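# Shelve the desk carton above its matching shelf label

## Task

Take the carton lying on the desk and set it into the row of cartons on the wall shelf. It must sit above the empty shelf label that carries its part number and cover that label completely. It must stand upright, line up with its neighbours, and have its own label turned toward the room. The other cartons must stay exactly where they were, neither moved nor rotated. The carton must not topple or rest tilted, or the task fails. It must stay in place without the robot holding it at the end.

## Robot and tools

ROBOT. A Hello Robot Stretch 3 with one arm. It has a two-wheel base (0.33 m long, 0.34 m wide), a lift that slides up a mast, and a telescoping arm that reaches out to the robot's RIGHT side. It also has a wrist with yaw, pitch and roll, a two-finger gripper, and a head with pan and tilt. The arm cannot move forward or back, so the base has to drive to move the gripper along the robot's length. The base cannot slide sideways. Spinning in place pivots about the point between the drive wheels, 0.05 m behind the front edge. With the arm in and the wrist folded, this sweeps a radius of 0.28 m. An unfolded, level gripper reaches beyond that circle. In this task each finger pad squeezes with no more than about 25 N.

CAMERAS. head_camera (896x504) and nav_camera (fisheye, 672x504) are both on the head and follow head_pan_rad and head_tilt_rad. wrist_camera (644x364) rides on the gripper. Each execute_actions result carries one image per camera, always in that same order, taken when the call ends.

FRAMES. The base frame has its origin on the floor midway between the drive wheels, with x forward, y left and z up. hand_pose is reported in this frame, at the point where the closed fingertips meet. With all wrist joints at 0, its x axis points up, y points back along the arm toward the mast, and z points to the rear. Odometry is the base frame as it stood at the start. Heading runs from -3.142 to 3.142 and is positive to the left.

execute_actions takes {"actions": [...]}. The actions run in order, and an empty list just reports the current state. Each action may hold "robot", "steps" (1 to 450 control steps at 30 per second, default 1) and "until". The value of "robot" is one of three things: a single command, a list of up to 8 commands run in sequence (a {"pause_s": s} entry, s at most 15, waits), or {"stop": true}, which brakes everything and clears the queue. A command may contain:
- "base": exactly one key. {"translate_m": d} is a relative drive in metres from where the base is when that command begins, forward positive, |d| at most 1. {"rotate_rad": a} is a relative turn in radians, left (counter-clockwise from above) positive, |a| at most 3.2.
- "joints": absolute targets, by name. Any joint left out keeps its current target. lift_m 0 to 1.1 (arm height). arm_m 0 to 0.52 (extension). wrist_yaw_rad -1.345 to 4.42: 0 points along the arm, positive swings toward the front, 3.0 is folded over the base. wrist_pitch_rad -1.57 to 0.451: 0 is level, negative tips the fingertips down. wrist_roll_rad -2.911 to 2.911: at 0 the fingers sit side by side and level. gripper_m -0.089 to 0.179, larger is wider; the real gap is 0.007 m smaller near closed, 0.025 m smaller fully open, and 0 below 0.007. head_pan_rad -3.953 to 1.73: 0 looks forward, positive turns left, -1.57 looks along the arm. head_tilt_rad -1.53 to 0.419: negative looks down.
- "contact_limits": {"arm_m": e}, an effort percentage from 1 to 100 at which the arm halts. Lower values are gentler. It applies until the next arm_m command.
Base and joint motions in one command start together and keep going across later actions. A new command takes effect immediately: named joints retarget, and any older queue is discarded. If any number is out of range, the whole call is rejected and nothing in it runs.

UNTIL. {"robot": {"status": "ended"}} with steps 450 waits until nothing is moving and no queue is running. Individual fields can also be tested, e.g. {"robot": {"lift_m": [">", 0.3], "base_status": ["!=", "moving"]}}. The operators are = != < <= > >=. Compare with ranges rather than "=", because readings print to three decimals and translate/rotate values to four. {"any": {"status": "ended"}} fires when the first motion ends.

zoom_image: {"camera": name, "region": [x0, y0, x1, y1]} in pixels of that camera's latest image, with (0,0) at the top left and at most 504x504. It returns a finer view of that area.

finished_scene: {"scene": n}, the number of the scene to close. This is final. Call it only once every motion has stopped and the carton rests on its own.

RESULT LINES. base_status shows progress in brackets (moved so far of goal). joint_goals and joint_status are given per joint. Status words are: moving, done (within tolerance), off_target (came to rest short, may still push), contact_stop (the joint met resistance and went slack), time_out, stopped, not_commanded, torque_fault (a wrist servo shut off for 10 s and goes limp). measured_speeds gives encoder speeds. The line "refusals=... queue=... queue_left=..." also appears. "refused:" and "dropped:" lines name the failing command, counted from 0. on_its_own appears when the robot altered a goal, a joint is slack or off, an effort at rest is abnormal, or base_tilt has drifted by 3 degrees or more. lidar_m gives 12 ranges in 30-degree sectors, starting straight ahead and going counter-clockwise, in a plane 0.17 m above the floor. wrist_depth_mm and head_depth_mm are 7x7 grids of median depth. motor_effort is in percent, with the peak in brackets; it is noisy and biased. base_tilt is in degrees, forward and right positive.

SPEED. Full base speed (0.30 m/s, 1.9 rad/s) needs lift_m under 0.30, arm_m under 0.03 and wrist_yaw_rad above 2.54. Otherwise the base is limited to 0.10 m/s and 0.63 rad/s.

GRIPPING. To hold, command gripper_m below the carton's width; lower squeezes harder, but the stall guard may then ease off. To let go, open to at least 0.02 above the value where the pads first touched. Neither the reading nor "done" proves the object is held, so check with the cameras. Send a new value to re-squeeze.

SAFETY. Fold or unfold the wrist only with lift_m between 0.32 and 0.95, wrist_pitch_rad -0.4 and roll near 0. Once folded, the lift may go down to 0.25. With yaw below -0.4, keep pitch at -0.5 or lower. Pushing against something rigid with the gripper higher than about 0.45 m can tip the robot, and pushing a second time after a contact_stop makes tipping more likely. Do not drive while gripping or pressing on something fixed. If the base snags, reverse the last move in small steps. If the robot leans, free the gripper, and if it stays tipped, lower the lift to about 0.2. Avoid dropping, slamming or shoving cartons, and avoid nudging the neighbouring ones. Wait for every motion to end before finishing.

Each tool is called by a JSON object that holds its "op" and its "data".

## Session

{"op": "execute_actions", "data": {"actions": []}}

Scene clock: 0.00 s.
robot.base_odometry: x=+0.000 y=+0.000 heading=+0.000 (m, m, rad; robot's odometry frame)
robot.turned_by_wheels: +0.000 (rad since the last result)
robot.turned_by_imu: +0.000 (rad since the last result)
robot.base_tilt: forward=+0.6 right=+0.2 (deg)
robot.lidar_m: 1.73 2.61 2.07 2.19 2.93 2.76 2.01 1.37 1.29 1.31 1.67 1.62
robot.head_depth_mm: 1803 1840 1837 1836 1832 1228 1852 / 1859 1909 1918 1934 1953 1435 1932 / 1957 2030 2030 2047 2035 1518 2028 / 1986 2112 2093 2167 2126 1614 1868 / 2010 2241 2230 2278 2301 2256 1968 / 2028 2392 2372 2389 2438 2431 1952 / 2060 2507 2536 2562 2559 2565 1962
robot.base_status: not_commanded
robot.joint_positions: lift_m=+0.413 arm_m=+0.001 wrist_yaw_rad=+2.865 wrist_pitch_rad=-0.472 wrist_roll_rad=+0.001 gripper_m=+0.037 head_pan_rad=-0.003 head_tilt_rad=+0.001
robot.joint_goals: lift_m=+0.413 arm_m=+0.001 wrist_yaw_rad=+2.865 wrist_pitch_rad=-0.472 wrist_roll_rad=+0.001 gripper_m=+0.037 head_pan_rad=-0.003 head_tilt_rad=+0.001
robot.joint_status: lift_m=not_commanded arm_m=not_commanded wrist_yaw_rad=not_commanded wrist_pitch_rad=not_commanded wrist_roll_rad=not_commanded gripper_m=not_commanded head_pan_rad=not_commanded head_tilt_rad=not_commanded
robot.measured_speeds: translate_m=+0.000 rotate_rad=+0.000 lift_m=+0.000 arm_m=+0.000 wrist_yaw_rad=+0.000 wrist_pitch_rad=+0.000 wrist_roll_rad=+0.000 head_pan_rad=+0.000 head_tilt_rad=+0.000
robot: refusals=0 queue=idle queue_left=0
robot.motor_effort: left_wheel=+1 right_wheel=+0 lift_m=+25 arm_m=+0 wrist_yaw_rad=+0 wrist_pitch_rad=+5 wrist_roll_rad=+1 gripper_m=+0 head_pan_rad=+0 head_tilt_rad=+2 (%)
robot.hand_pose: x=+0.0381 y=+0.0629 z=+0.4140 quat_wxyz=(+0.259, +0.704, +0.069, +0.658) (m; robot's base frame)
robot.wrist_depth_mm: - - - - - - - / - - - - - - - / - - - - - - - / 836 867 846 846 816 837 819 / 720 - 706 706 709 696 692 / 610 594 - 612 622 595 594 / 543 539 - 542 523 530 521
pictures: head_camera (sideways: a quarter turn clockwise sets it upright), nav_camera (sideways: a quarter turn counterclockwise sets it upright), wrist_camera
Images, in order (width x height): head_camera 896x504, nav_camera 672x504, wrist_camera 644x364.

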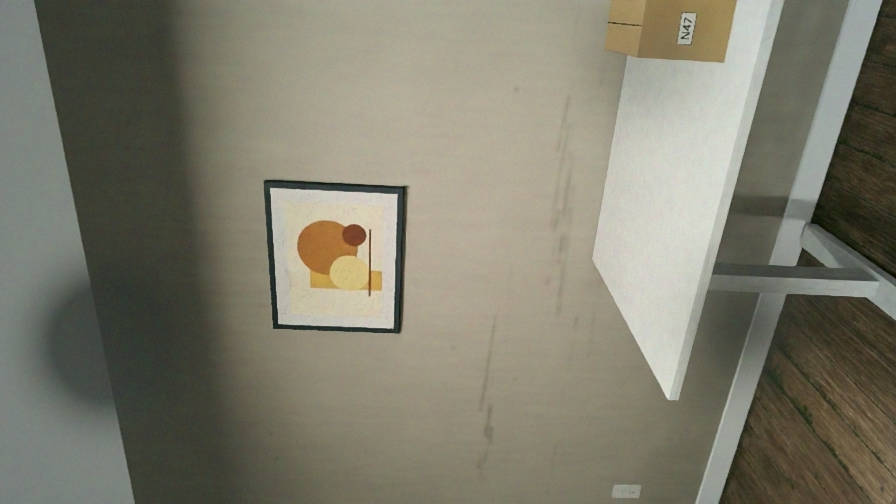

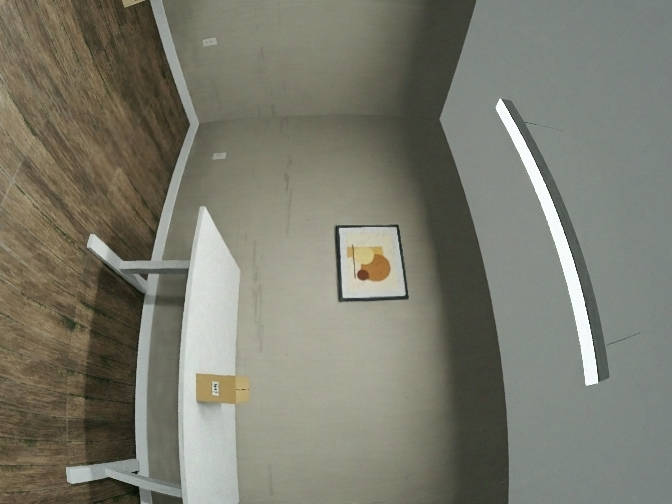

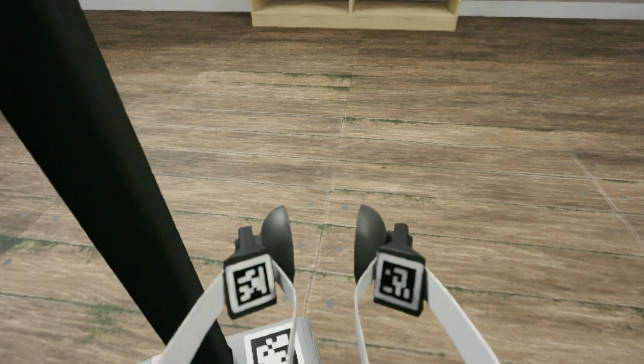

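{"op": "execute_actions", "data": {"actions": [{"robot":[{"joints":{"lift_m":0.28}},{"base":{"rotate_rad":-0.235},"joints":{"head_pan_rad":-1.57,"head_tilt_rad":-0.7,"gripper_m":0.179}},{"base":{"translate_m":0.82}},{"base":{"rotate_rad":1.355}},{"joints":{"lift_m":0.9}},{"joints":{"wrist_yaw_rad":0}},{"joints":{"lift_m":1.03,"wrist_pitch_rad":-1.2}},{"joints":{"arm_m":0.24}}],"steps":450,"until":{"robot":{"status":"ended"}}},{"steps":450,"until":{"robot":{"status":"ended"}}}]}}

Scene clock: 32.17 s.
robot.base_odometry: x=+0.797 y=-0.191 heading=+1.120 (m, m, rad; robot's odometry frame)
robot.turned_by_wheels: +1.120 (rad since the last result)
robot.turned_by_imu: +1.138 (rad since the last result)
robot.base_tilt: forward=+0.5 right=+0.3 (deg)
robot.lidar_m: 1.93 2.11 3.23 3.53 2.09 1.48 1.44 1.49 0.98 1.19 0.96 1.67
robot.head_depth_mm: - 1128 1095 855 719 1333 1159 / - - 1096 825 714 1323 1149 / - - - 676 711 1333 1143 / 1000 1122 1078 711 704 1319 1142 / 1003 1143 1070 808 703 1310 1139 / 1010 1146 1062 830 720 1308 1128 / 1012 1148 1056 824 714 1298 1133
robot.base_status: done (rotate_rad +1.3549 of +1.3550)
robot.joint_positions: lift_m=+1.029 arm_m=+0.240 wrist_yaw_rad=+0.001 wrist_pitch_rad=-1.201 wrist_roll_rad=+0.001 gripper_m=+0.179 head_pan_rad=-1.563 head_tilt_rad=-0.692
robot.joint_goals: lift_m=+1.030 arm_m=+0.240 wrist_yaw_rad=+0.000 wrist_pitch_rad=-1.200 wrist_roll_rad=+0.001 gripper_m=+0.179 head_pan_rad=-1.570 head_tilt_rad=-0.700
robot.joint_status: lift_m=done arm_m=done wrist_yaw_rad=done wrist_pitch_rad=done wrist_roll_rad=not_commanded gripper_m=done head_pan_rad=done head_tilt_rad=done
robot.measured_speeds: translate_m=+0.000 rotate_rad=+0.000 lift_m=+0.000 arm_m=+0.000 wrist_yaw_rad=+0.000 wrist_pitch_rad=+0.000 wrist_roll_rad=+0.000 head_pan_rad=+0.000 head_tilt_rad=+0.000
robot: refusals=0 queue=done queue_left=0
robot.motor_effort: left_wheel=-1(9) right_wheel=+2(14) lift_m=+38(40) arm_m=+3(2) wrist_yaw_rad=-1(1) wrist_pitch_rad=+0(6) wrist_roll_rad=+0(0) gripper_m=+0(97) head_pan_rad=-3(39) head_tilt_rad=-4(31) (%)
robot.hand_pose: x=-0.0215 y=-0.4548 z=+0.9203 quat_wxyz=(+0.583, +0.400, -0.583, -0.400) (m; robot's base frame)
robot.wrist_depth_mm: 396 395 397 201 202 399 398 / 383 389 383 196 198 387 384 / 379 378 377 279 371 375 381 / 368 367 365 368 364 373 368 / 357 357 359 359 361 357 362 / - - - - - - - / - - - - - - -
pictures: head_camera (sideways: a quarter turn clockwise sets it upright), nav_camera (sideways: a quarter turn counterclockwise sets it upright), wrist_camera
Images, in order (width x height): head_camera 896x504, nav_camera 672x504, wrist_camera 644x364.

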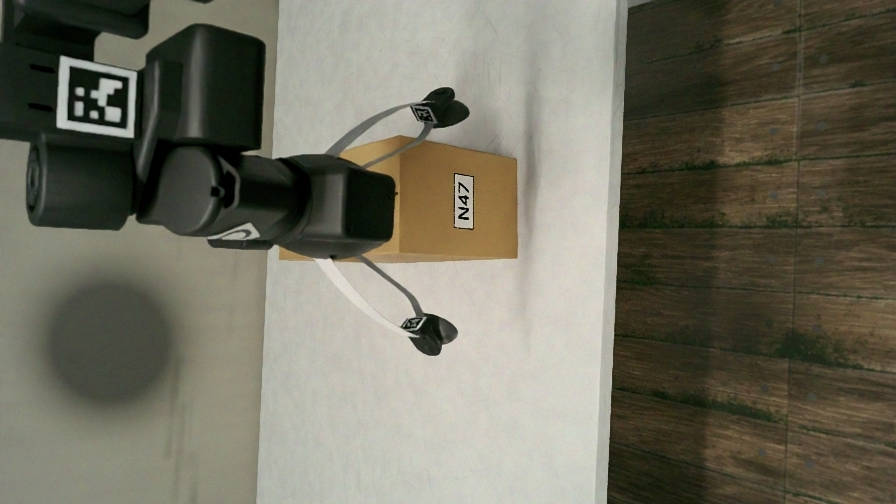

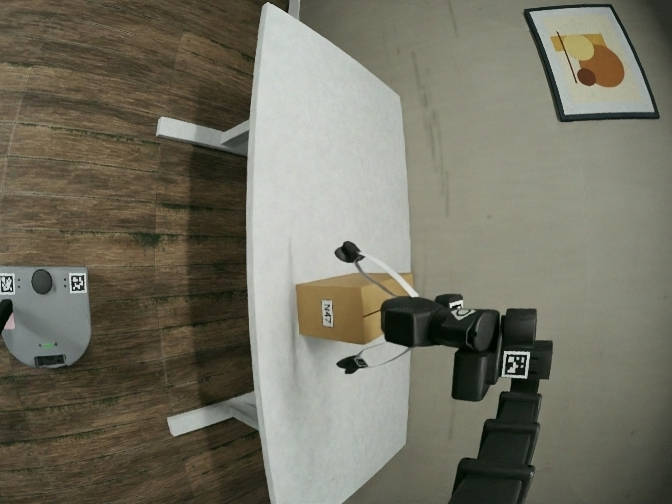

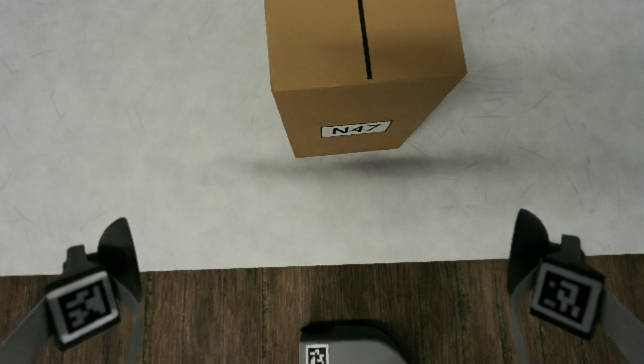

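{"op": "execute_actions", "data": {"actions": [{"robot":{"base":{"translate_m":-0.024},"joints":{"arm_m":0.455,"wrist_yaw_rad":0.075,"head_pan_rad":1.57,"head_tilt_rad":-0.15}},"steps":450,"until":{"robot":{"status":"ended"}}}]}}

Scene clock: 37.47 s.
robot.base_odometry: x=+0.787 y=-0.212 heading=+1.120 (m, m, rad; robot's odometry frame)
robot.turned_by_wheels: +0.000 (rad since the last result)
robot.turned_by_imu: +0.000 (rad since the last result)
robot.base_tilt: forward=+0.5 right=+0.1 (deg)
robot.lidar_m: 1.95 2.13 3.24 3.53 2.05 1.46 1.42 1.46 0.96 1.19 0.97 1.67
robot.head_depth_mm: 2623 3227 3404 3655 3286 2242 1655 / 2637 3315 3472 3586 3317 2181 1654 / 2677 3300 3374 3582 3227 2179 1631 / 3146 3298 3466 3612 3152 2181 1621 / 3198 3331 3451 3638 3202 2144 1621 / 3220 3346 3400 3533 3091 2122 1606 / 3119 3294 3427 3516 3083 2103 1542
robot.base_status: done (translate_m -0.0240 of -0.0240)
robot.joint_positions: lift_m=+1.029 arm_m=+0.455 wrist_yaw_rad=+0.073 wrist_pitch_rad=-1.201 wrist_roll_rad=+0.001 gripper_m=+0.179 head_pan_rad=+1.563 head_tilt_rad=-0.161
robot.joint_goals: lift_m=+1.030 arm_m=+0.455 wrist_yaw_rad=+0.075 wrist_pitch_rad=-1.200 wrist_roll_rad=+0.001 gripper_m=+0.179 head_pan_rad=+1.570 head_tilt_rad=-0.150
robot.joint_status: lift_m=done arm_m=done wrist_yaw_rad=done wrist_pitch_rad=done wrist_roll_rad=not_commanded gripper_m=done head_pan_rad=done head_tilt_rad=done
robot.measured_speeds: translate_m=+0.000 rotate_rad=+0.000 lift_m=+0.000 arm_m=+0.000 wrist_yaw_rad=+0.000 wrist_pitch_rad=+0.000 wrist_roll_rad=+0.000 head_pan_rad=+0.000 head_tilt_rad=+0.000
robot: refusals=0 queue=done queue_left=0
robot.motor_effort: left_wheel=-1(4) right_wheel=+2(6) lift_m=+38(38) arm_m=+3(4) wrist_yaw_rad=+1(2) wrist_pitch_rad=+0(0) wrist_roll_rad=+0(0) gripper_m=+0(0) head_pan_rad=+3(42) head_tilt_rad=+5(28) (%)
robot.hand_pose: x=-0.0165 y=-0.6695 z=+0.9203 quat_wxyz=(+0.597, +0.421, -0.568, -0.379) (m; robot's base frame)
robot.wrist_depth_mm: 394 397 397 392 395 396 393 / 384 386 196 195 198 387 387 / 376 376 193 191 190 373 374 / 365 368 188 185 186 366 368 / 358 357 183 181 182 357 362 / 352 349 178 176 178 350 349 / - 342 174 173 173 345 342
pictures: head_camera (sideways: a quarter turn clockwise sets it upright), nav_camera (sideways: a quarter turn counterclockwise sets it upright), wrist_camera
Images, in order (width x height): head_camera 896x504, nav_camera 672x504, wrist_camera 644x364.

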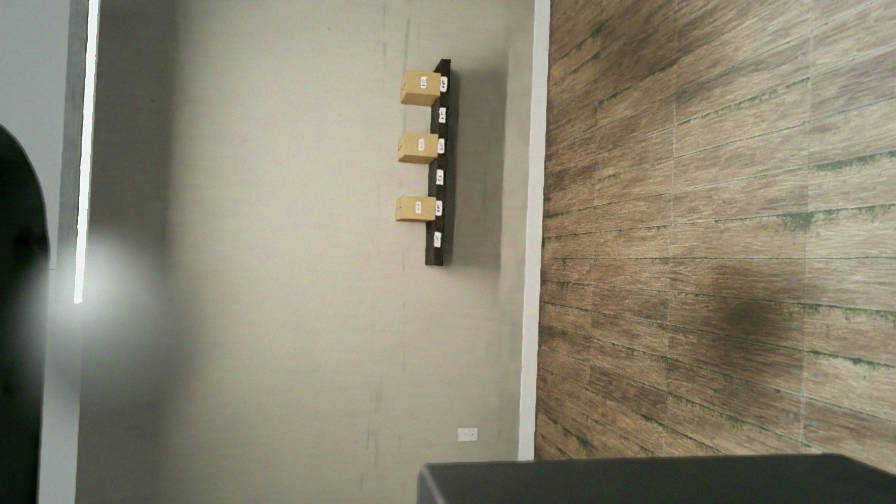

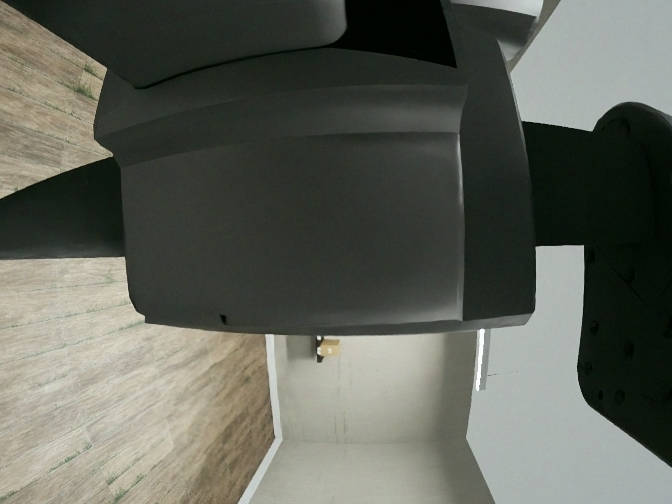

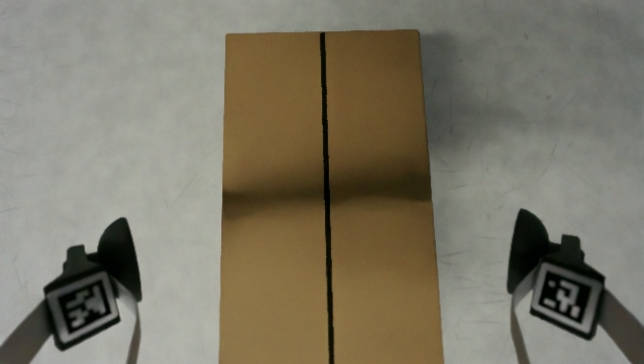

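{"op": "execute_actions", "data": {"actions": [{"robot":[{"joints":{"lift_m":0.972}},{"joints":{"gripper_m":0.08}},{"pause_s":0.5},{"joints":{"lift_m":1.02}},{"joints":{"arm_m":0.07,"wrist_yaw_rad":0}}],"steps":450,"until":{"robot":{"status":"ended"}}}]}}

{"op": "zoom_image", "data": {"camera": "head_camera", "region": [380, 50, 480, 270]}}

Scene clock: 47.87 s.
robot.base_odometry: x=+0.787 y=-0.212 heading=+1.120 (m, m, rad; robot's odometry frame)
robot.turned_by_wheels: +0.000 (rad since the last result)
robot.turned_by_imu: +0.000 (rad since the last result)
robot.base_tilt: forward=+0.4 right=+0.3 (deg)
robot.lidar_m: 1.95 2.13 3.25 3.52 2.06 1.46 1.42 1.46 0.96 1.19 0.97 1.67
robot.head_depth_mm: 2608 3305 3454 3646 3327 2215 1651 / 2541 3339 3439 3596 3295 2175 1645 / 2630 3318 3433 3605 3238 2171 1631 / 3213 3285 3427 3587 3240 2167 1626 / 3200 3311 3457 3567 3160 2135 1613 / 3192 3316 3401 3652 3160 2140 1617 / 3151 3298 3457 3516 3105 2122 1613
robot.base_status: done (translate_m -0.0240 of -0.0240)
robot.joint_positions: lift_m=+1.019 arm_m=+0.070 wrist_yaw_rad=+0.002 wrist_pitch_rad=-1.206 wrist_roll_rad=+0.001 gripper_m=+0.084 head_pan_rad=+1.563 head_tilt_rad=-0.161
robot.joint_goals: lift_m=+1.020 arm_m=+0.070 wrist_yaw_rad=+0.000 wrist_pitch_rad=-1.200 wrist_roll_rad=+0.001 gripper_m=+0.083 head_pan_rad=+1.570 head_tilt_rad=-0.150
robot.joint_status: lift_m=done arm_m=done wrist_yaw_rad=done wrist_pitch_rad=done wrist_roll_rad=not_commanded gripper_m=off_target head_pan_rad=done head_tilt_rad=done
robot.measured_speeds: translate_m=+0.000 rotate_rad=+0.000 lift_m=+0.000 arm_m=+0.000 wrist_yaw_rad=+0.000 wrist_pitch_rad=+0.000 wrist_roll_rad=+0.000 head_pan_rad=+0.000 head_tilt_rad=+0.000
robot: refusals=0 queue=done queue_left=0
robot.motor_effort: left_wheel=+0(2) right_wheel=+2(6) lift_m=+39(40) arm_m=-3(5) wrist_yaw_rad=-2(4) wrist_pitch_rad=+2(2) wrist_roll_rad=+0(0) gripper_m=-62(98) head_pan_rad=+3(4) head_tilt_rad=+5(4) (%)
robot.hand_pose: x=-0.0215 y=-0.2842 z=+0.9099 quat_wxyz=(+0.583, +0.401, -0.582, -0.401) (m; robot's base frame)
robot.wrist_depth_mm: 385 384 141 141 141 384 388 / 372 374 138 138 138 375 375 / - - 134 135 135 - - / - - 132 132 132 - - / - - 129 129 129 - - / - - 127 126 127 - - / - - 124 124 124 - -
pictures: head_camera (sideways: a quarter turn clockwise sets it upright), nav_camera (sideways: a quarter turn counterclockwise sets it upright), wrist_camera
Images, in order (width x height): head_camera 896x504, nav_camera 672x504, wrist_camera 644x364.

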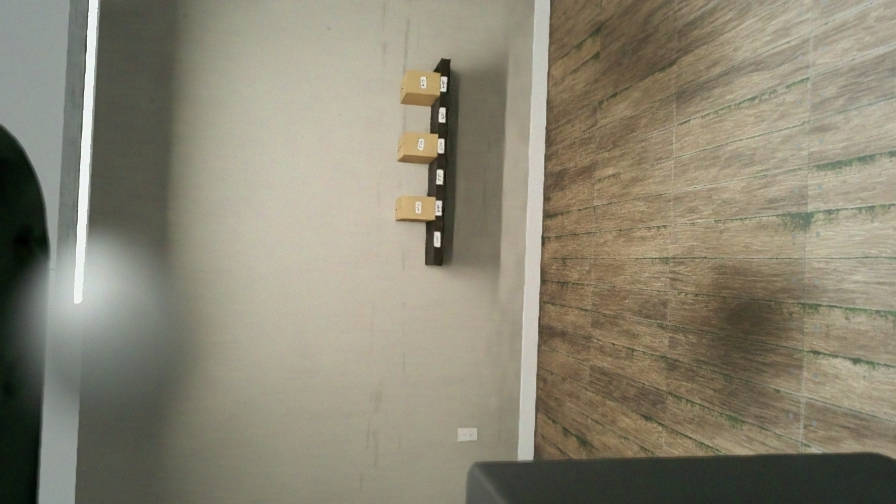

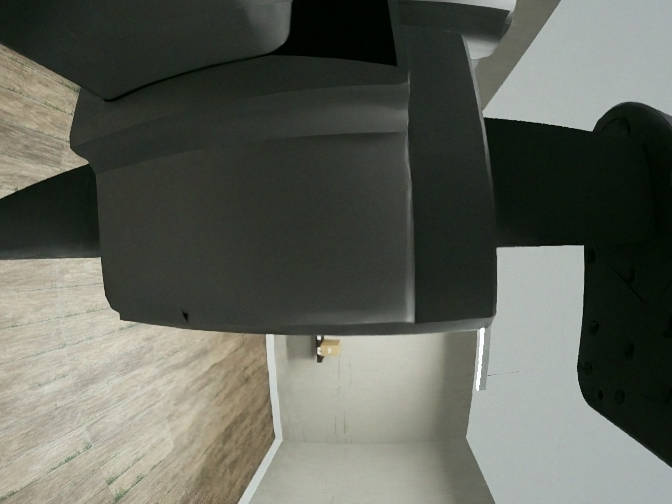

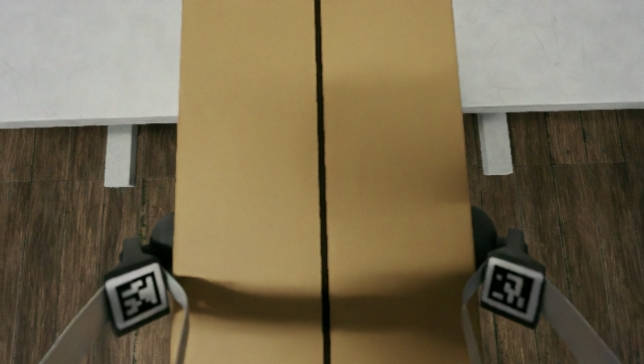

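Region (380, 50, 480, 270) of head_camera's 896x504 image, scaled by 2.291, with more detail than that image has; it fills the left 229 columns of this view, and the rest is white.

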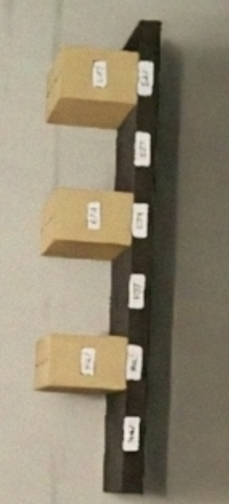

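{"op": "execute_actions", "data": {"actions": [{"robot":[{"base":{"rotate_rad":1.46},"joints":{"head_pan_rad":0,"head_tilt_rad":-0.25}},{"base":{"translate_m":1.0}}],"steps":450,"until":{"robot":{"status":"ended"}}}]}}

{"op": "zoom_image", "data": {"camera": "head_camera", "region": [300, 50, 600, 450]}}

Scene clock: 64.77 s.
robot.base_odometry: x=-0.059 y=+0.320 heading=+2.580 (m, m, rad; robot's odometry frame)
robot.turned_by_wheels: +1.460 (rad since the last result)
robot.turned_by_imu: +1.487 (rad since the last result)
robot.base_tilt: forward=+0.5 right=+0.1 (deg)
robot.lidar_m: 2.56 2.52 1.67 1.55 1.57 1.88 1.93 1.81 2.38 1.93 1.88 2.77
robot.head_depth_mm: 2290 2416 2600 2794 2780 1977 1520 / 2250 2432 2552 2707 2710 1945 1500 / 2255 2365 2524 2678 2692 1932 1495 / 2207 2336 2494 2652 2664 1917 1500 / 2212 2317 2504 2627 2599 1905 1488 / 2160 2310 2428 2612 2601 1893 1473 / 2158 2289 2435 2581 2588 1868 1475
robot.base_status: done (translate_m +1.0000 of +1.0000)
robot.joint_positions: lift_m=+1.019 arm_m=+0.070 wrist_yaw_rad=+0.002 wrist_pitch_rad=-1.206 wrist_roll_rad=+0.001 gripper_m=+0.084 head_pan_rad=+0.007 head_tilt_rad=-0.247
robot.joint_goals: lift_m=+1.020 arm_m=+0.070 wrist_yaw_rad=+0.000 wrist_pitch_rad=-1.200 wrist_roll_rad=+0.001 gripper_m=+0.083 head_pan_rad=+0.000 head_tilt_rad=-0.250
robot.joint_status: lift_m=done arm_m=done wrist_yaw_rad=done wrist_pitch_rad=done wrist_roll_rad=not_commanded gripper_m=off_target head_pan_rad=done head_tilt_rad=done
robot.measured_speeds: translate_m=+0.000 rotate_rad=+0.000 lift_m=+0.000 arm_m=+0.000 wrist_yaw_rad=+0.000 wrist_pitch_rad=+0.000 wrist_roll_rad=+0.000 head_pan_rad=+0.000 head_tilt_rad=+0.000
robot: refusals=0 queue=done queue_left=0
robot.motor_effort: left_wheel=-1(4) right_wheel=+3(9) lift_m=+39(39) arm_m=-4(3) wrist_yaw_rad=-2(2) wrist_pitch_rad=+2(2) wrist_roll_rad=+0(1) gripper_m=-62(62) head_pan_rad=-2(41) head_tilt_rad=-2(10) (%)
robot.hand_pose: x=-0.0215 y=-0.2842 z=+0.9099 quat_wxyz=(+0.583, +0.401, -0.582, -0.401) (m; robot's base frame)
robot.wrist_depth_mm: - - 141 141 141 - - / - - 137 138 138 - - / - - 135 135 135 - - / - - 132 132 132 - - / - - 129 130 130 - - / - - 127 126 127 - - / - - 124 124 124 - -
pictures: head_camera (sideways: a quarter turn clockwise sets it upright), nav_camera (sideways: a quarter turn counterclockwise sets it upright), wrist_camera
Images, in order (width x height): head_camera 896x504, nav_camera 672x504, wrist_camera 644x364.

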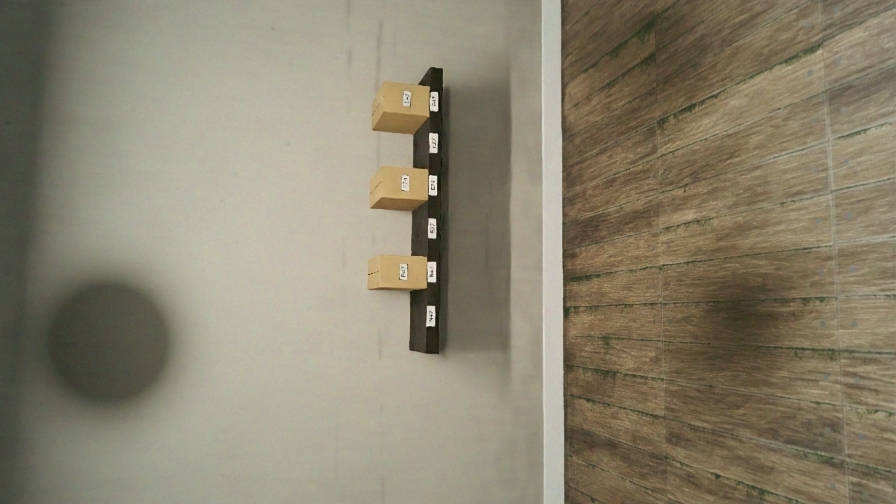

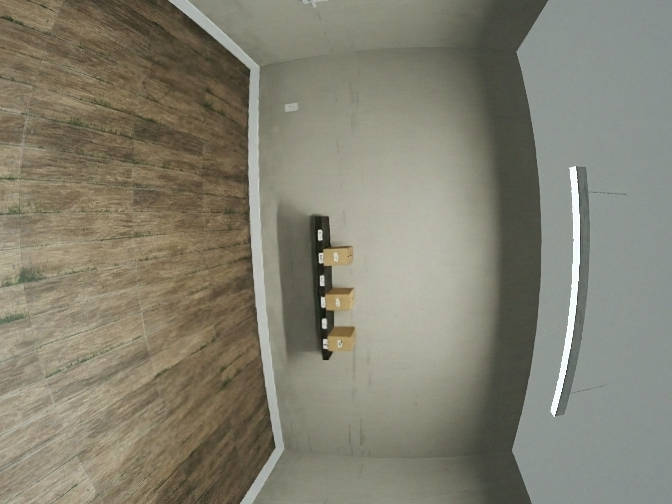

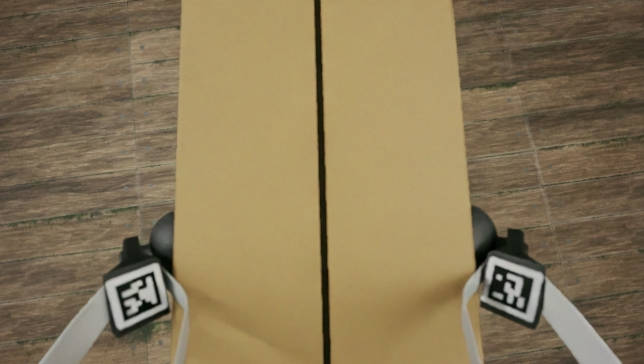

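Region (300, 50, 600, 450) of head_camera's 896x504 image, scaled by 1.260, with more detail than that image has; it fills the left 378 columns of this view, and the rest is white.

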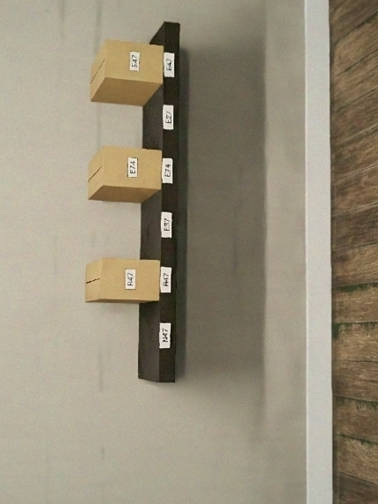

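{"op": "execute_actions", "data": {"actions": [{"robot":[{"base":{"rotate_rad":0.115},"joints":{"head_pan_rad":-1.57,"head_tilt_rad":-0.75,"lift_m":1.09}},{"base":{"translate_m":1.0}},{"base":{"translate_m":0.76}},{"base":{"rotate_rad":1.555}},{"joints":{"arm_m":0.15}}],"steps":450,"until":{"robot":{"status":"ended"}}},{"steps":450,"until":{"robot":{"status":"ended"}}}]}}

Scene clock: 95.20 s.
robot.base_odometry: x=-1.646 y=+1.081 heading=-2.034 (m, m, rad; robot's odometry frame)
robot.turned_by_wheels: +1.670 (rad since the last result)
robot.turned_by_imu: +1.705 (rad since the last result)
robot.base_tilt: forward=+0.5 right=+0.3 (deg)
robot.lidar_m: 1.54 1.60 2.18 3.51 2.99 2.17 2.20 1.18 0.86 0.82 0.85 1.16
robot.head_depth_mm: - 796 807 805 1365 1304 1137 / - 803 719 548 1249 1298 1143 / - - - 386 347 1216 1130 / 689 790 453 385 347 1218 1132 / 692 795 907 820 1307 1257 1118 / 692 795 929 1122 1394 1273 1112 / 695 801 934 1130 1389 1279 1116
robot.base_status: done (rotate_rad +1.5549 of +1.5550)
robot.joint_positions: lift_m=+1.089 arm_m=+0.150 wrist_yaw_rad=+0.002 wrist_pitch_rad=-1.206 wrist_roll_rad=+0.000 gripper_m=+0.084 head_pan_rad=-1.563 head_tilt_rad=-0.741
robot.joint_goals: lift_m=+1.090 arm_m=+0.150 wrist_yaw_rad=+0.000 wrist_pitch_rad=-1.200 wrist_roll_rad=+0.000 gripper_m=+0.083 head_pan_rad=-1.570 head_tilt_rad=-0.750
robot.joint_status: lift_m=done arm_m=done wrist_yaw_rad=done wrist_pitch_rad=done wrist_roll_rad=not_commanded gripper_m=off_target head_pan_rad=done head_tilt_rad=done
robot.measured_speeds: translate_m=+0.000 rotate_rad=+0.000 lift_m=+0.000 arm_m=+0.000 wrist_yaw_rad=+0.000 wrist_pitch_rad=+0.000 wrist_roll_rad=+0.000 head_pan_rad=+0.000 head_tilt_rad=+0.000
robot: refusals=0 queue=done queue_left=0
robot.motor_effort: left_wheel=-1(4) right_wheel=+3(8) lift_m=+39(40) arm_m=+3(1) wrist_yaw_rad=-2(3) wrist_pitch_rad=+2(2) wrist_roll_rad=+1(1) gripper_m=-62(62) head_pan_rad=-3(40) head_tilt_rad=-4(26) (%)
robot.hand_pose: x=-0.0215 y=-0.3636 z=+0.9799 quat_wxyz=(+0.583, +0.401, -0.582, -0.401) (m; robot's base frame)
robot.wrist_depth_mm: 695 720 141 141 141 343 489 / 941 930 137 138 138 489 490 / - - 135 135 135 - - / - - 132 132 132 - - / - - 129 129 129 - - / - - 127 127 126 - - / - - 124 124 124 - -
pictures: head_camera (sideways: a quarter turn clockwise sets it upright), nav_camera (sideways: a quarter turn counterclockwise sets it upright), wrist_camera
Images, in order (width x height): head_camera 896x504, nav_camera 672x504, wrist_camera 644x364.

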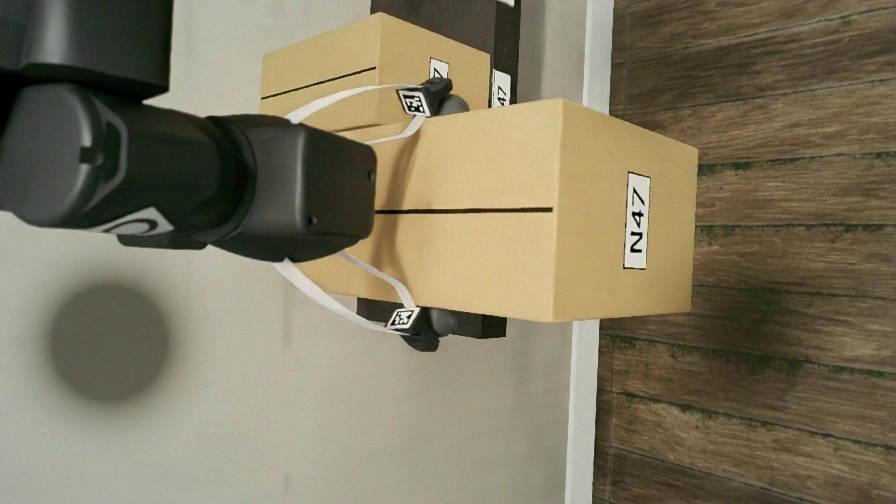

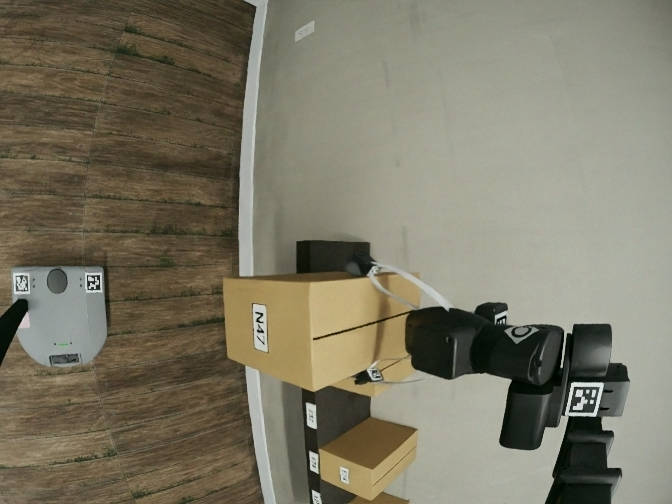

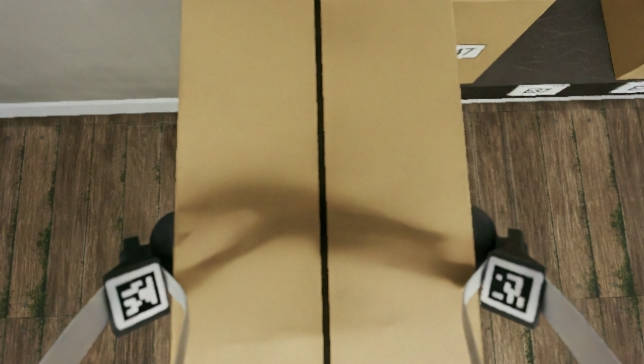

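{"op": "execute_actions", "data": {"actions": [{"robot":[{"joints":{"arm_m":0.475}},{"joints":{"lift_m":1.01}}],"steps":450,"until":{"robot":{"status":"ended"}}}]}}

Scene clock: 101.63 s.
robot.base_odometry: x=-1.646 y=+1.081 heading=-2.034 (m, m, rad; robot's odometry frame)
robot.turned_by_wheels: +0.000 (rad since the last result)
robot.turned_by_imu: +0.000 (rad since the last result)
robot.base_tilt: forward=+0.5 right=+0.3 (deg)
robot.lidar_m: 1.54 1.60 2.18 3.52 3.00 2.18 2.20 1.18 0.86 0.82 0.85 1.16
robot.head_depth_mm: - 780 805 803 1372 1309 1143 / 698 786 753 744 1387 1301 1135 / - 765 654 810 1388 1289 1126 / 688 759 644 740 1394 1285 1130 / 692 789 927 885 1394 1287 1118 / 691 793 926 1124 1391 1279 1116 / 696 797 932 1130 1387 1266 1115
robot.base_status: done (rotate_rad +1.5549 of +1.5550)
robot.joint_positions: lift_m=+1.011 arm_m=+0.475 wrist_yaw_rad=+0.001 wrist_pitch_rad=-1.206 wrist_roll_rad=+0.000 gripper_m=+0.084 head_pan_rad=-1.563 head_tilt_rad=-0.741
robot.joint_goals: lift_m=+1.010 arm_m=+0.475 wrist_yaw_rad=+0.000 wrist_pitch_rad=-1.200 wrist_roll_rad=+0.000 gripper_m=+0.083 head_pan_rad=-1.570 head_tilt_rad=-0.750
robot.joint_status: lift_m=done arm_m=done wrist_yaw_rad=done wrist_pitch_rad=done wrist_roll_rad=not_commanded gripper_m=off_target head_pan_rad=done head_tilt_rad=done
robot.measured_speeds: translate_m=+0.000 rotate_rad=+0.000 lift_m=+0.000 arm_m=+0.000 wrist_yaw_rad=+0.000 wrist_pitch_rad=+0.000 wrist_roll_rad=+0.000 head_pan_rad=+0.000 head_tilt_rad=+0.000
robot: refusals=0 queue=done queue_left=0
robot.motor_effort: left_wheel=-1(1) right_wheel=+3(3) lift_m=+11(38) arm_m=+3(1) wrist_yaw_rad=-1(2) wrist_pitch_rad=+2(2) wrist_roll_rad=+1(1) gripper_m=-62(62) head_pan_rad=-2(2) head_tilt_rad=-5(4) (%)
robot.hand_pose: x=-0.0216 y=-0.6886 z=+0.9015 quat_wxyz=(+0.583, +0.401, -0.582, -0.401) (m; robot's base frame)
robot.wrist_depth_mm: 211 214 141 141 141 212 212 / 278 283 138 138 137 210 207 / 414 414 134 135 135 202 204 / 801 796 132 132 133 199 199 / - - 129 129 129 193 194 / - - 127 126 126 - 189 / - 971 124 124 124 185 185
pictures: head_camera (sideways: a quarter turn clockwise sets it upright), nav_camera (sideways: a quarter turn counterclockwise sets it upright), wrist_camera
Images, in order (width x height): head_camera 896x504, nav_camera 672x504, wrist_camera 644x364.

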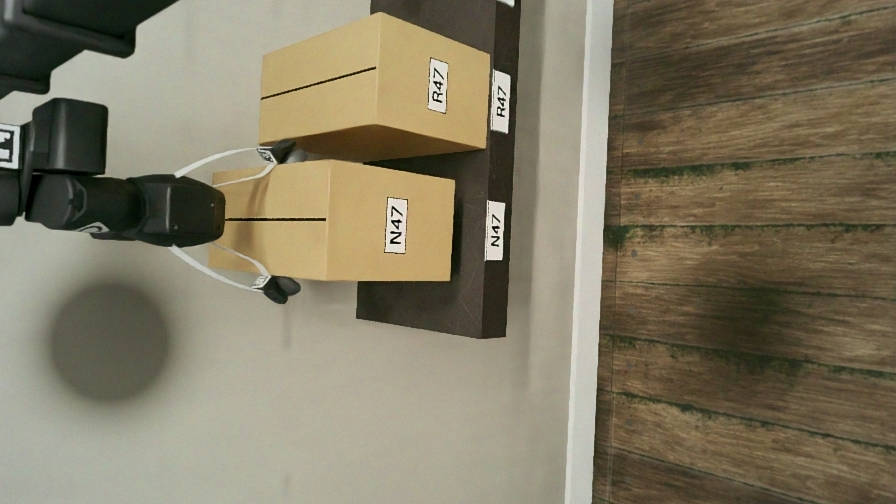

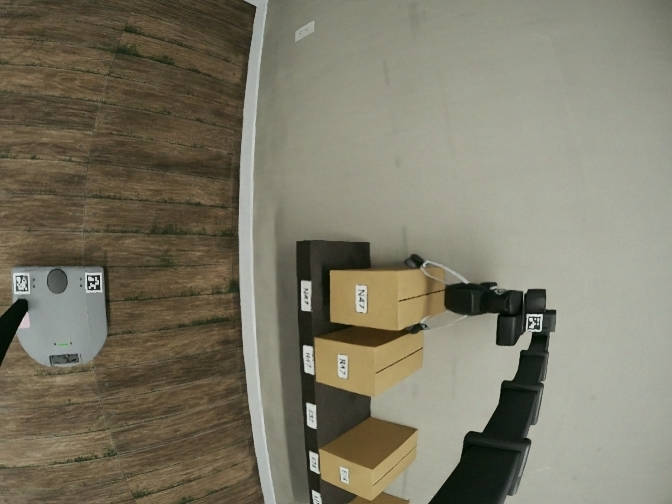

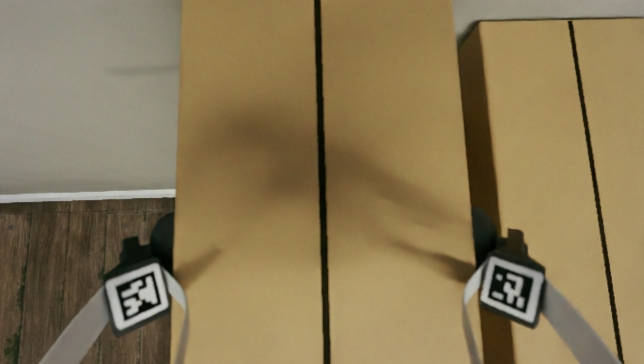

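{"op": "execute_actions", "data": {"actions": [{"robot":[{"joints":{"arm_m":0.487,"lift_m":0.953}}],"steps":450,"until":{"robot":{"status":"ended"}}}]}}

Scene clock: 104.10 s.
robot.base_odometry: x=-1.646 y=+1.081 heading=-2.034 (m, m, rad; robot's odometry frame)
robot.turned_by_wheels: +0.000 (rad since the last result)
robot.turned_by_imu: +0.000 (rad since the last result)
robot.base_tilt: forward=+0.6 right=+0.2 (deg)
robot.lidar_m: 1.54 1.60 2.18 3.52 3.01 2.18 2.20 1.18 0.86 0.82 0.85 1.16
robot.head_depth_mm: 672 - 722 805 1376 1305 1137 / - 798 754 746 1392 1301 1137 / - 803 766 800 1392 1291 1131 / 688 781 721 779 1398 1287 1130 / 691 792 928 886 1392 1286 1119 / 690 796 931 1119 1393 1281 1119 / 692 798 937 1132 1381 1275 1112
robot.base_status: done (rotate_rad +1.5549 of +1.5550)
robot.joint_positions: lift_m=+0.954 arm_m=+0.487 wrist_yaw_rad=+0.001 wrist_pitch_rad=-1.206 wrist_roll_rad=+0.000 gripper_m=+0.084 head_pan_rad=-1.563 head_tilt_rad=-0.741
robot.joint_goals: lift_m=+0.953 arm_m=+0.487 wrist_yaw_rad=+0.000 wrist_pitch_rad=-1.200 wrist_roll_rad=+0.000 gripper_m=+0.083 head_pan_rad=-1.570 head_tilt_rad=-0.750
robot.joint_status: lift_m=done arm_m=done wrist_yaw_rad=done wrist_pitch_rad=done wrist_roll_rad=not_commanded gripper_m=off_target head_pan_rad=done head_tilt_rad=done
robot.measured_speeds: translate_m=+0.000 rotate_rad=+0.000 lift_m=+0.000 arm_m=+0.000 wrist_yaw_rad=+0.000 wrist_pitch_rad=+0.000 wrist_roll_rad=+0.000 head_pan_rad=+0.000 head_tilt_rad=+0.000
robot: refusals=0 queue=done queue_left=0
robot.motor_effort: left_wheel=-1(1) right_wheel=+3(3) lift_m=+11(11) arm_m=+3(1) wrist_yaw_rad=-2(1) wrist_pitch_rad=+2(2) wrist_roll_rad=+1(1) gripper_m=-62(62) head_pan_rad=-2(3) head_tilt_rad=-4(3) (%)
robot.hand_pose: x=-0.0216 y=-0.7005 z=+0.8445 quat_wxyz=(+0.582, +0.401, -0.582, -0.401) (m; robot's base frame)
robot.wrist_depth_mm: 193 195 141 140 141 183 151 / 254 259 137 137 138 185 148 / 374 380 135 135 135 187 144 / 718 736 132 132 132 176 140 / 979 983 129 129 129 166 138 / 958 - 126 126 126 - 134 / 927 936 124 125 125 173 132
pictures: head_camera (sideways: a quarter turn clockwise sets it upright), nav_camera (sideways: a quarter turn counterclockwise sets it upright), wrist_camera
Images, in order (width x height): head_camera 896x504, nav_camera 672x504, wrist_camera 644x364.

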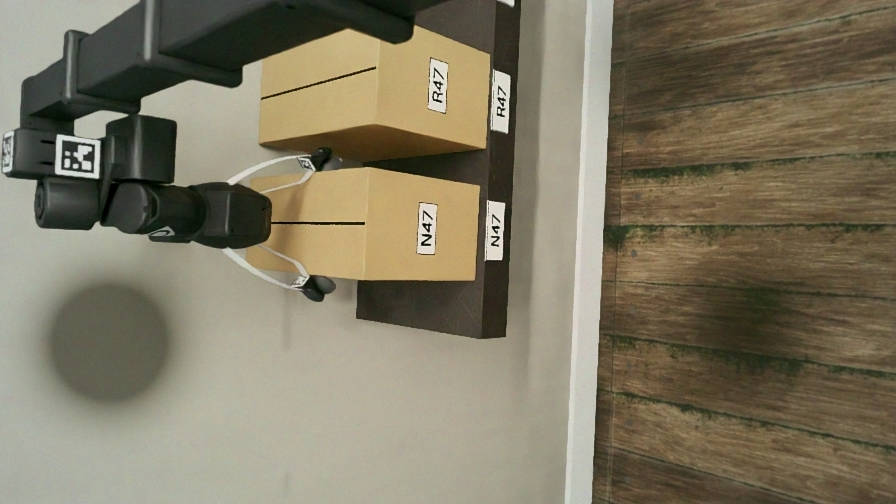

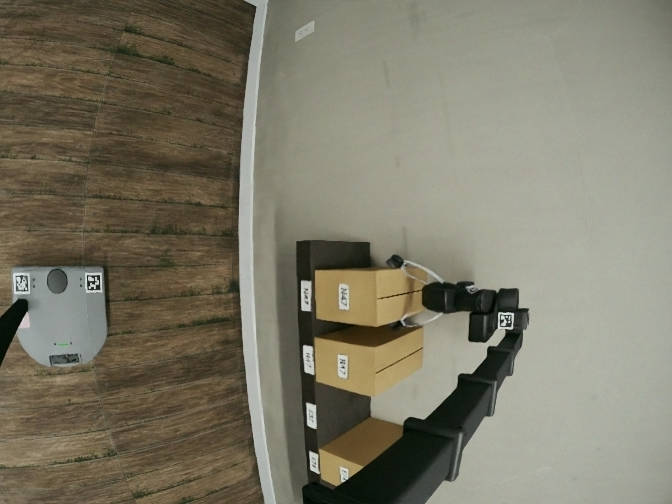

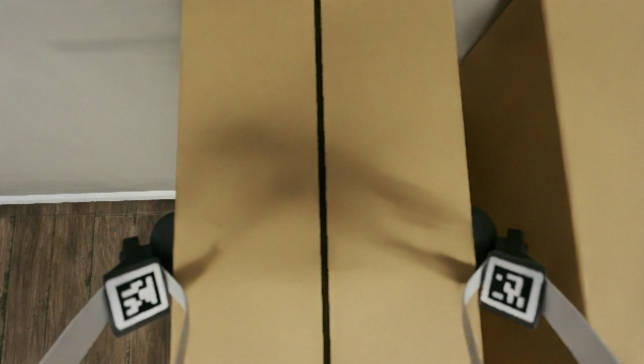

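{"op": "execute_actions", "data": {"actions": [{"robot":[{"joints":{"lift_m":0.944}},{"joints":{"gripper_m":0.155}},{"pause_s":0.5},{"joints":{"lift_m":1.01}}],"steps":450,"until":{"robot":{"status":"ended"}}}]}}

Scene clock: 108.80 s.
robot.base_odometry: x=-1.646 y=+1.081 heading=-2.034 (m, m, rad; robot's odometry frame)
robot.turned_by_wheels: +0.000 (rad since the last result)
robot.turned_by_imu: +0.000 (rad since the last result)
robot.base_tilt: forward=+0.5 right=+0.2 (deg)
robot.lidar_m: 1.54 1.60 2.18 3.50 2.99 2.18 2.20 1.18 0.86 0.82 0.85 1.16
robot.head_depth_mm: - 783 808 806 1368 1303 1144 / 698 785 751 748 1380 1303 1133 / - 802 791 800 1392 1297 1132 / 688 806 758 775 1396 1286 1122 / 688 790 930 889 1395 1277 1124 / 693 797 931 1116 1390 1272 1116 / 695 796 936 1131 1388 1273 1114
robot.base_status: done (rotate_rad +1.5549 of +1.5550)
robot.joint_positions: lift_m=+1.009 arm_m=+0.487 wrist_yaw_rad=+0.001 wrist_pitch_rad=-1.205 wrist_roll_rad=+0.000 gripper_m=+0.155 head_pan_rad=-1.563 head_tilt_rad=-0.741
robot.joint_goals: lift_m=+1.010 arm_m=+0.487 wrist_yaw_rad=+0.000 wrist_pitch_rad=-1.200 wrist_roll_rad=+0.000 gripper_m=+0.155 head_pan_rad=-1.570 head_tilt_rad=-0.750
robot.joint_status: lift_m=done arm_m=done wrist_yaw_rad=done wrist_pitch_rad=done wrist_roll_rad=not_commanded gripper_m=off_target head_pan_rad=done head_tilt_rad=done
robot.measured_speeds: translate_m=+0.000 rotate_rad=+0.000 lift_m=+0.000 arm_m=+0.000 wrist_yaw_rad=+0.000 wrist_pitch_rad=+0.000 wrist_roll_rad=+0.000 head_pan_rad=+0.000 head_tilt_rad=+0.000
robot: refusals=0 queue=done queue_left=0
robot.motor_effort: left_wheel=-1(1) right_wheel=+3(3) lift_m=+38(40) arm_m=+3(3) wrist_yaw_rad=-1(1) wrist_pitch_rad=+2(2) wrist_roll_rad=+0(0) gripper_m=+1(97) head_pan_rad=-3(3) head_tilt_rad=-3(4) (%)
robot.hand_pose: x=-0.0216 y=-0.7008 z=+0.9000 quat_wxyz=(+0.583, +0.401, -0.582, -0.401) (m; robot's base frame)
robot.wrist_depth_mm: 192 194 198 200 204 206 210 / 252 259 208 206 243 207 205 / 370 382 202 202 203 202 202 / 702 740 198 197 198 199 197 / - - 194 192 194 207 192 / - - 189 188 188 242 187 / - 983 185 184 184 192 183
pictures: head_camera (sideways: a quarter turn clockwise sets it upright), nav_camera (sideways: a quarter turn counterclockwise sets it upright), wrist_camera
Images, in order (width x height): head_camera 896x504, nav_camera 672x504, wrist_camera 644x364.

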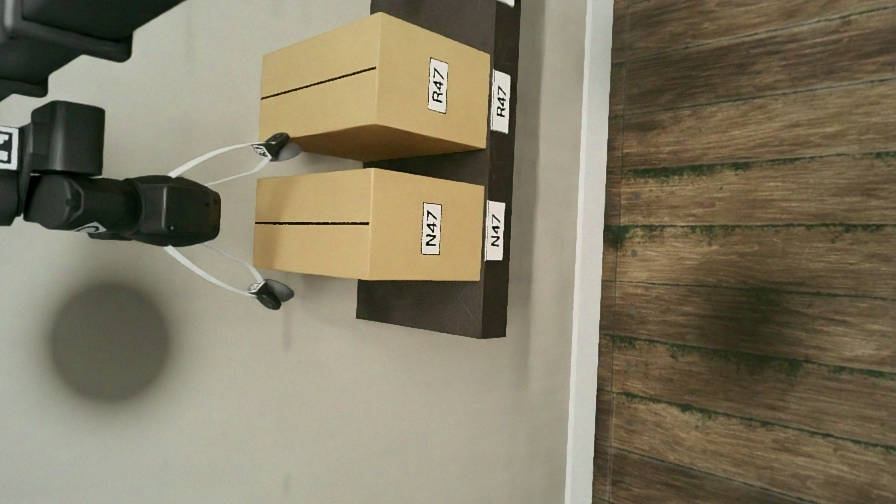

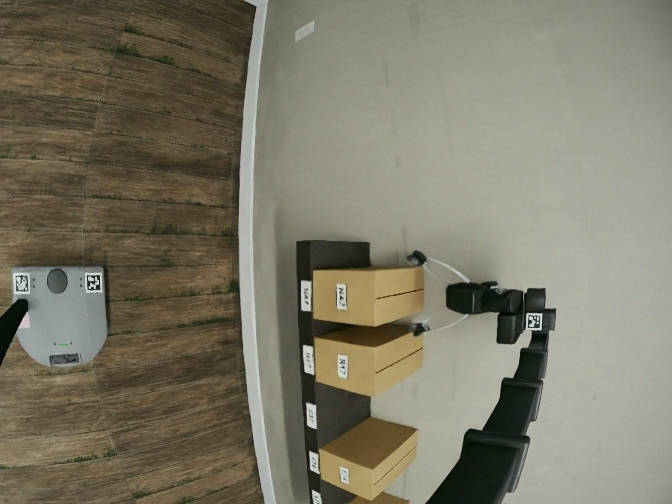

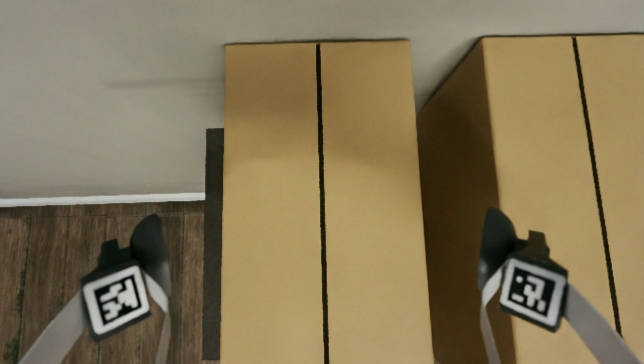

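{"op": "finished_scene", "data": {"scene": 2}}

The scene is finished: the task was done.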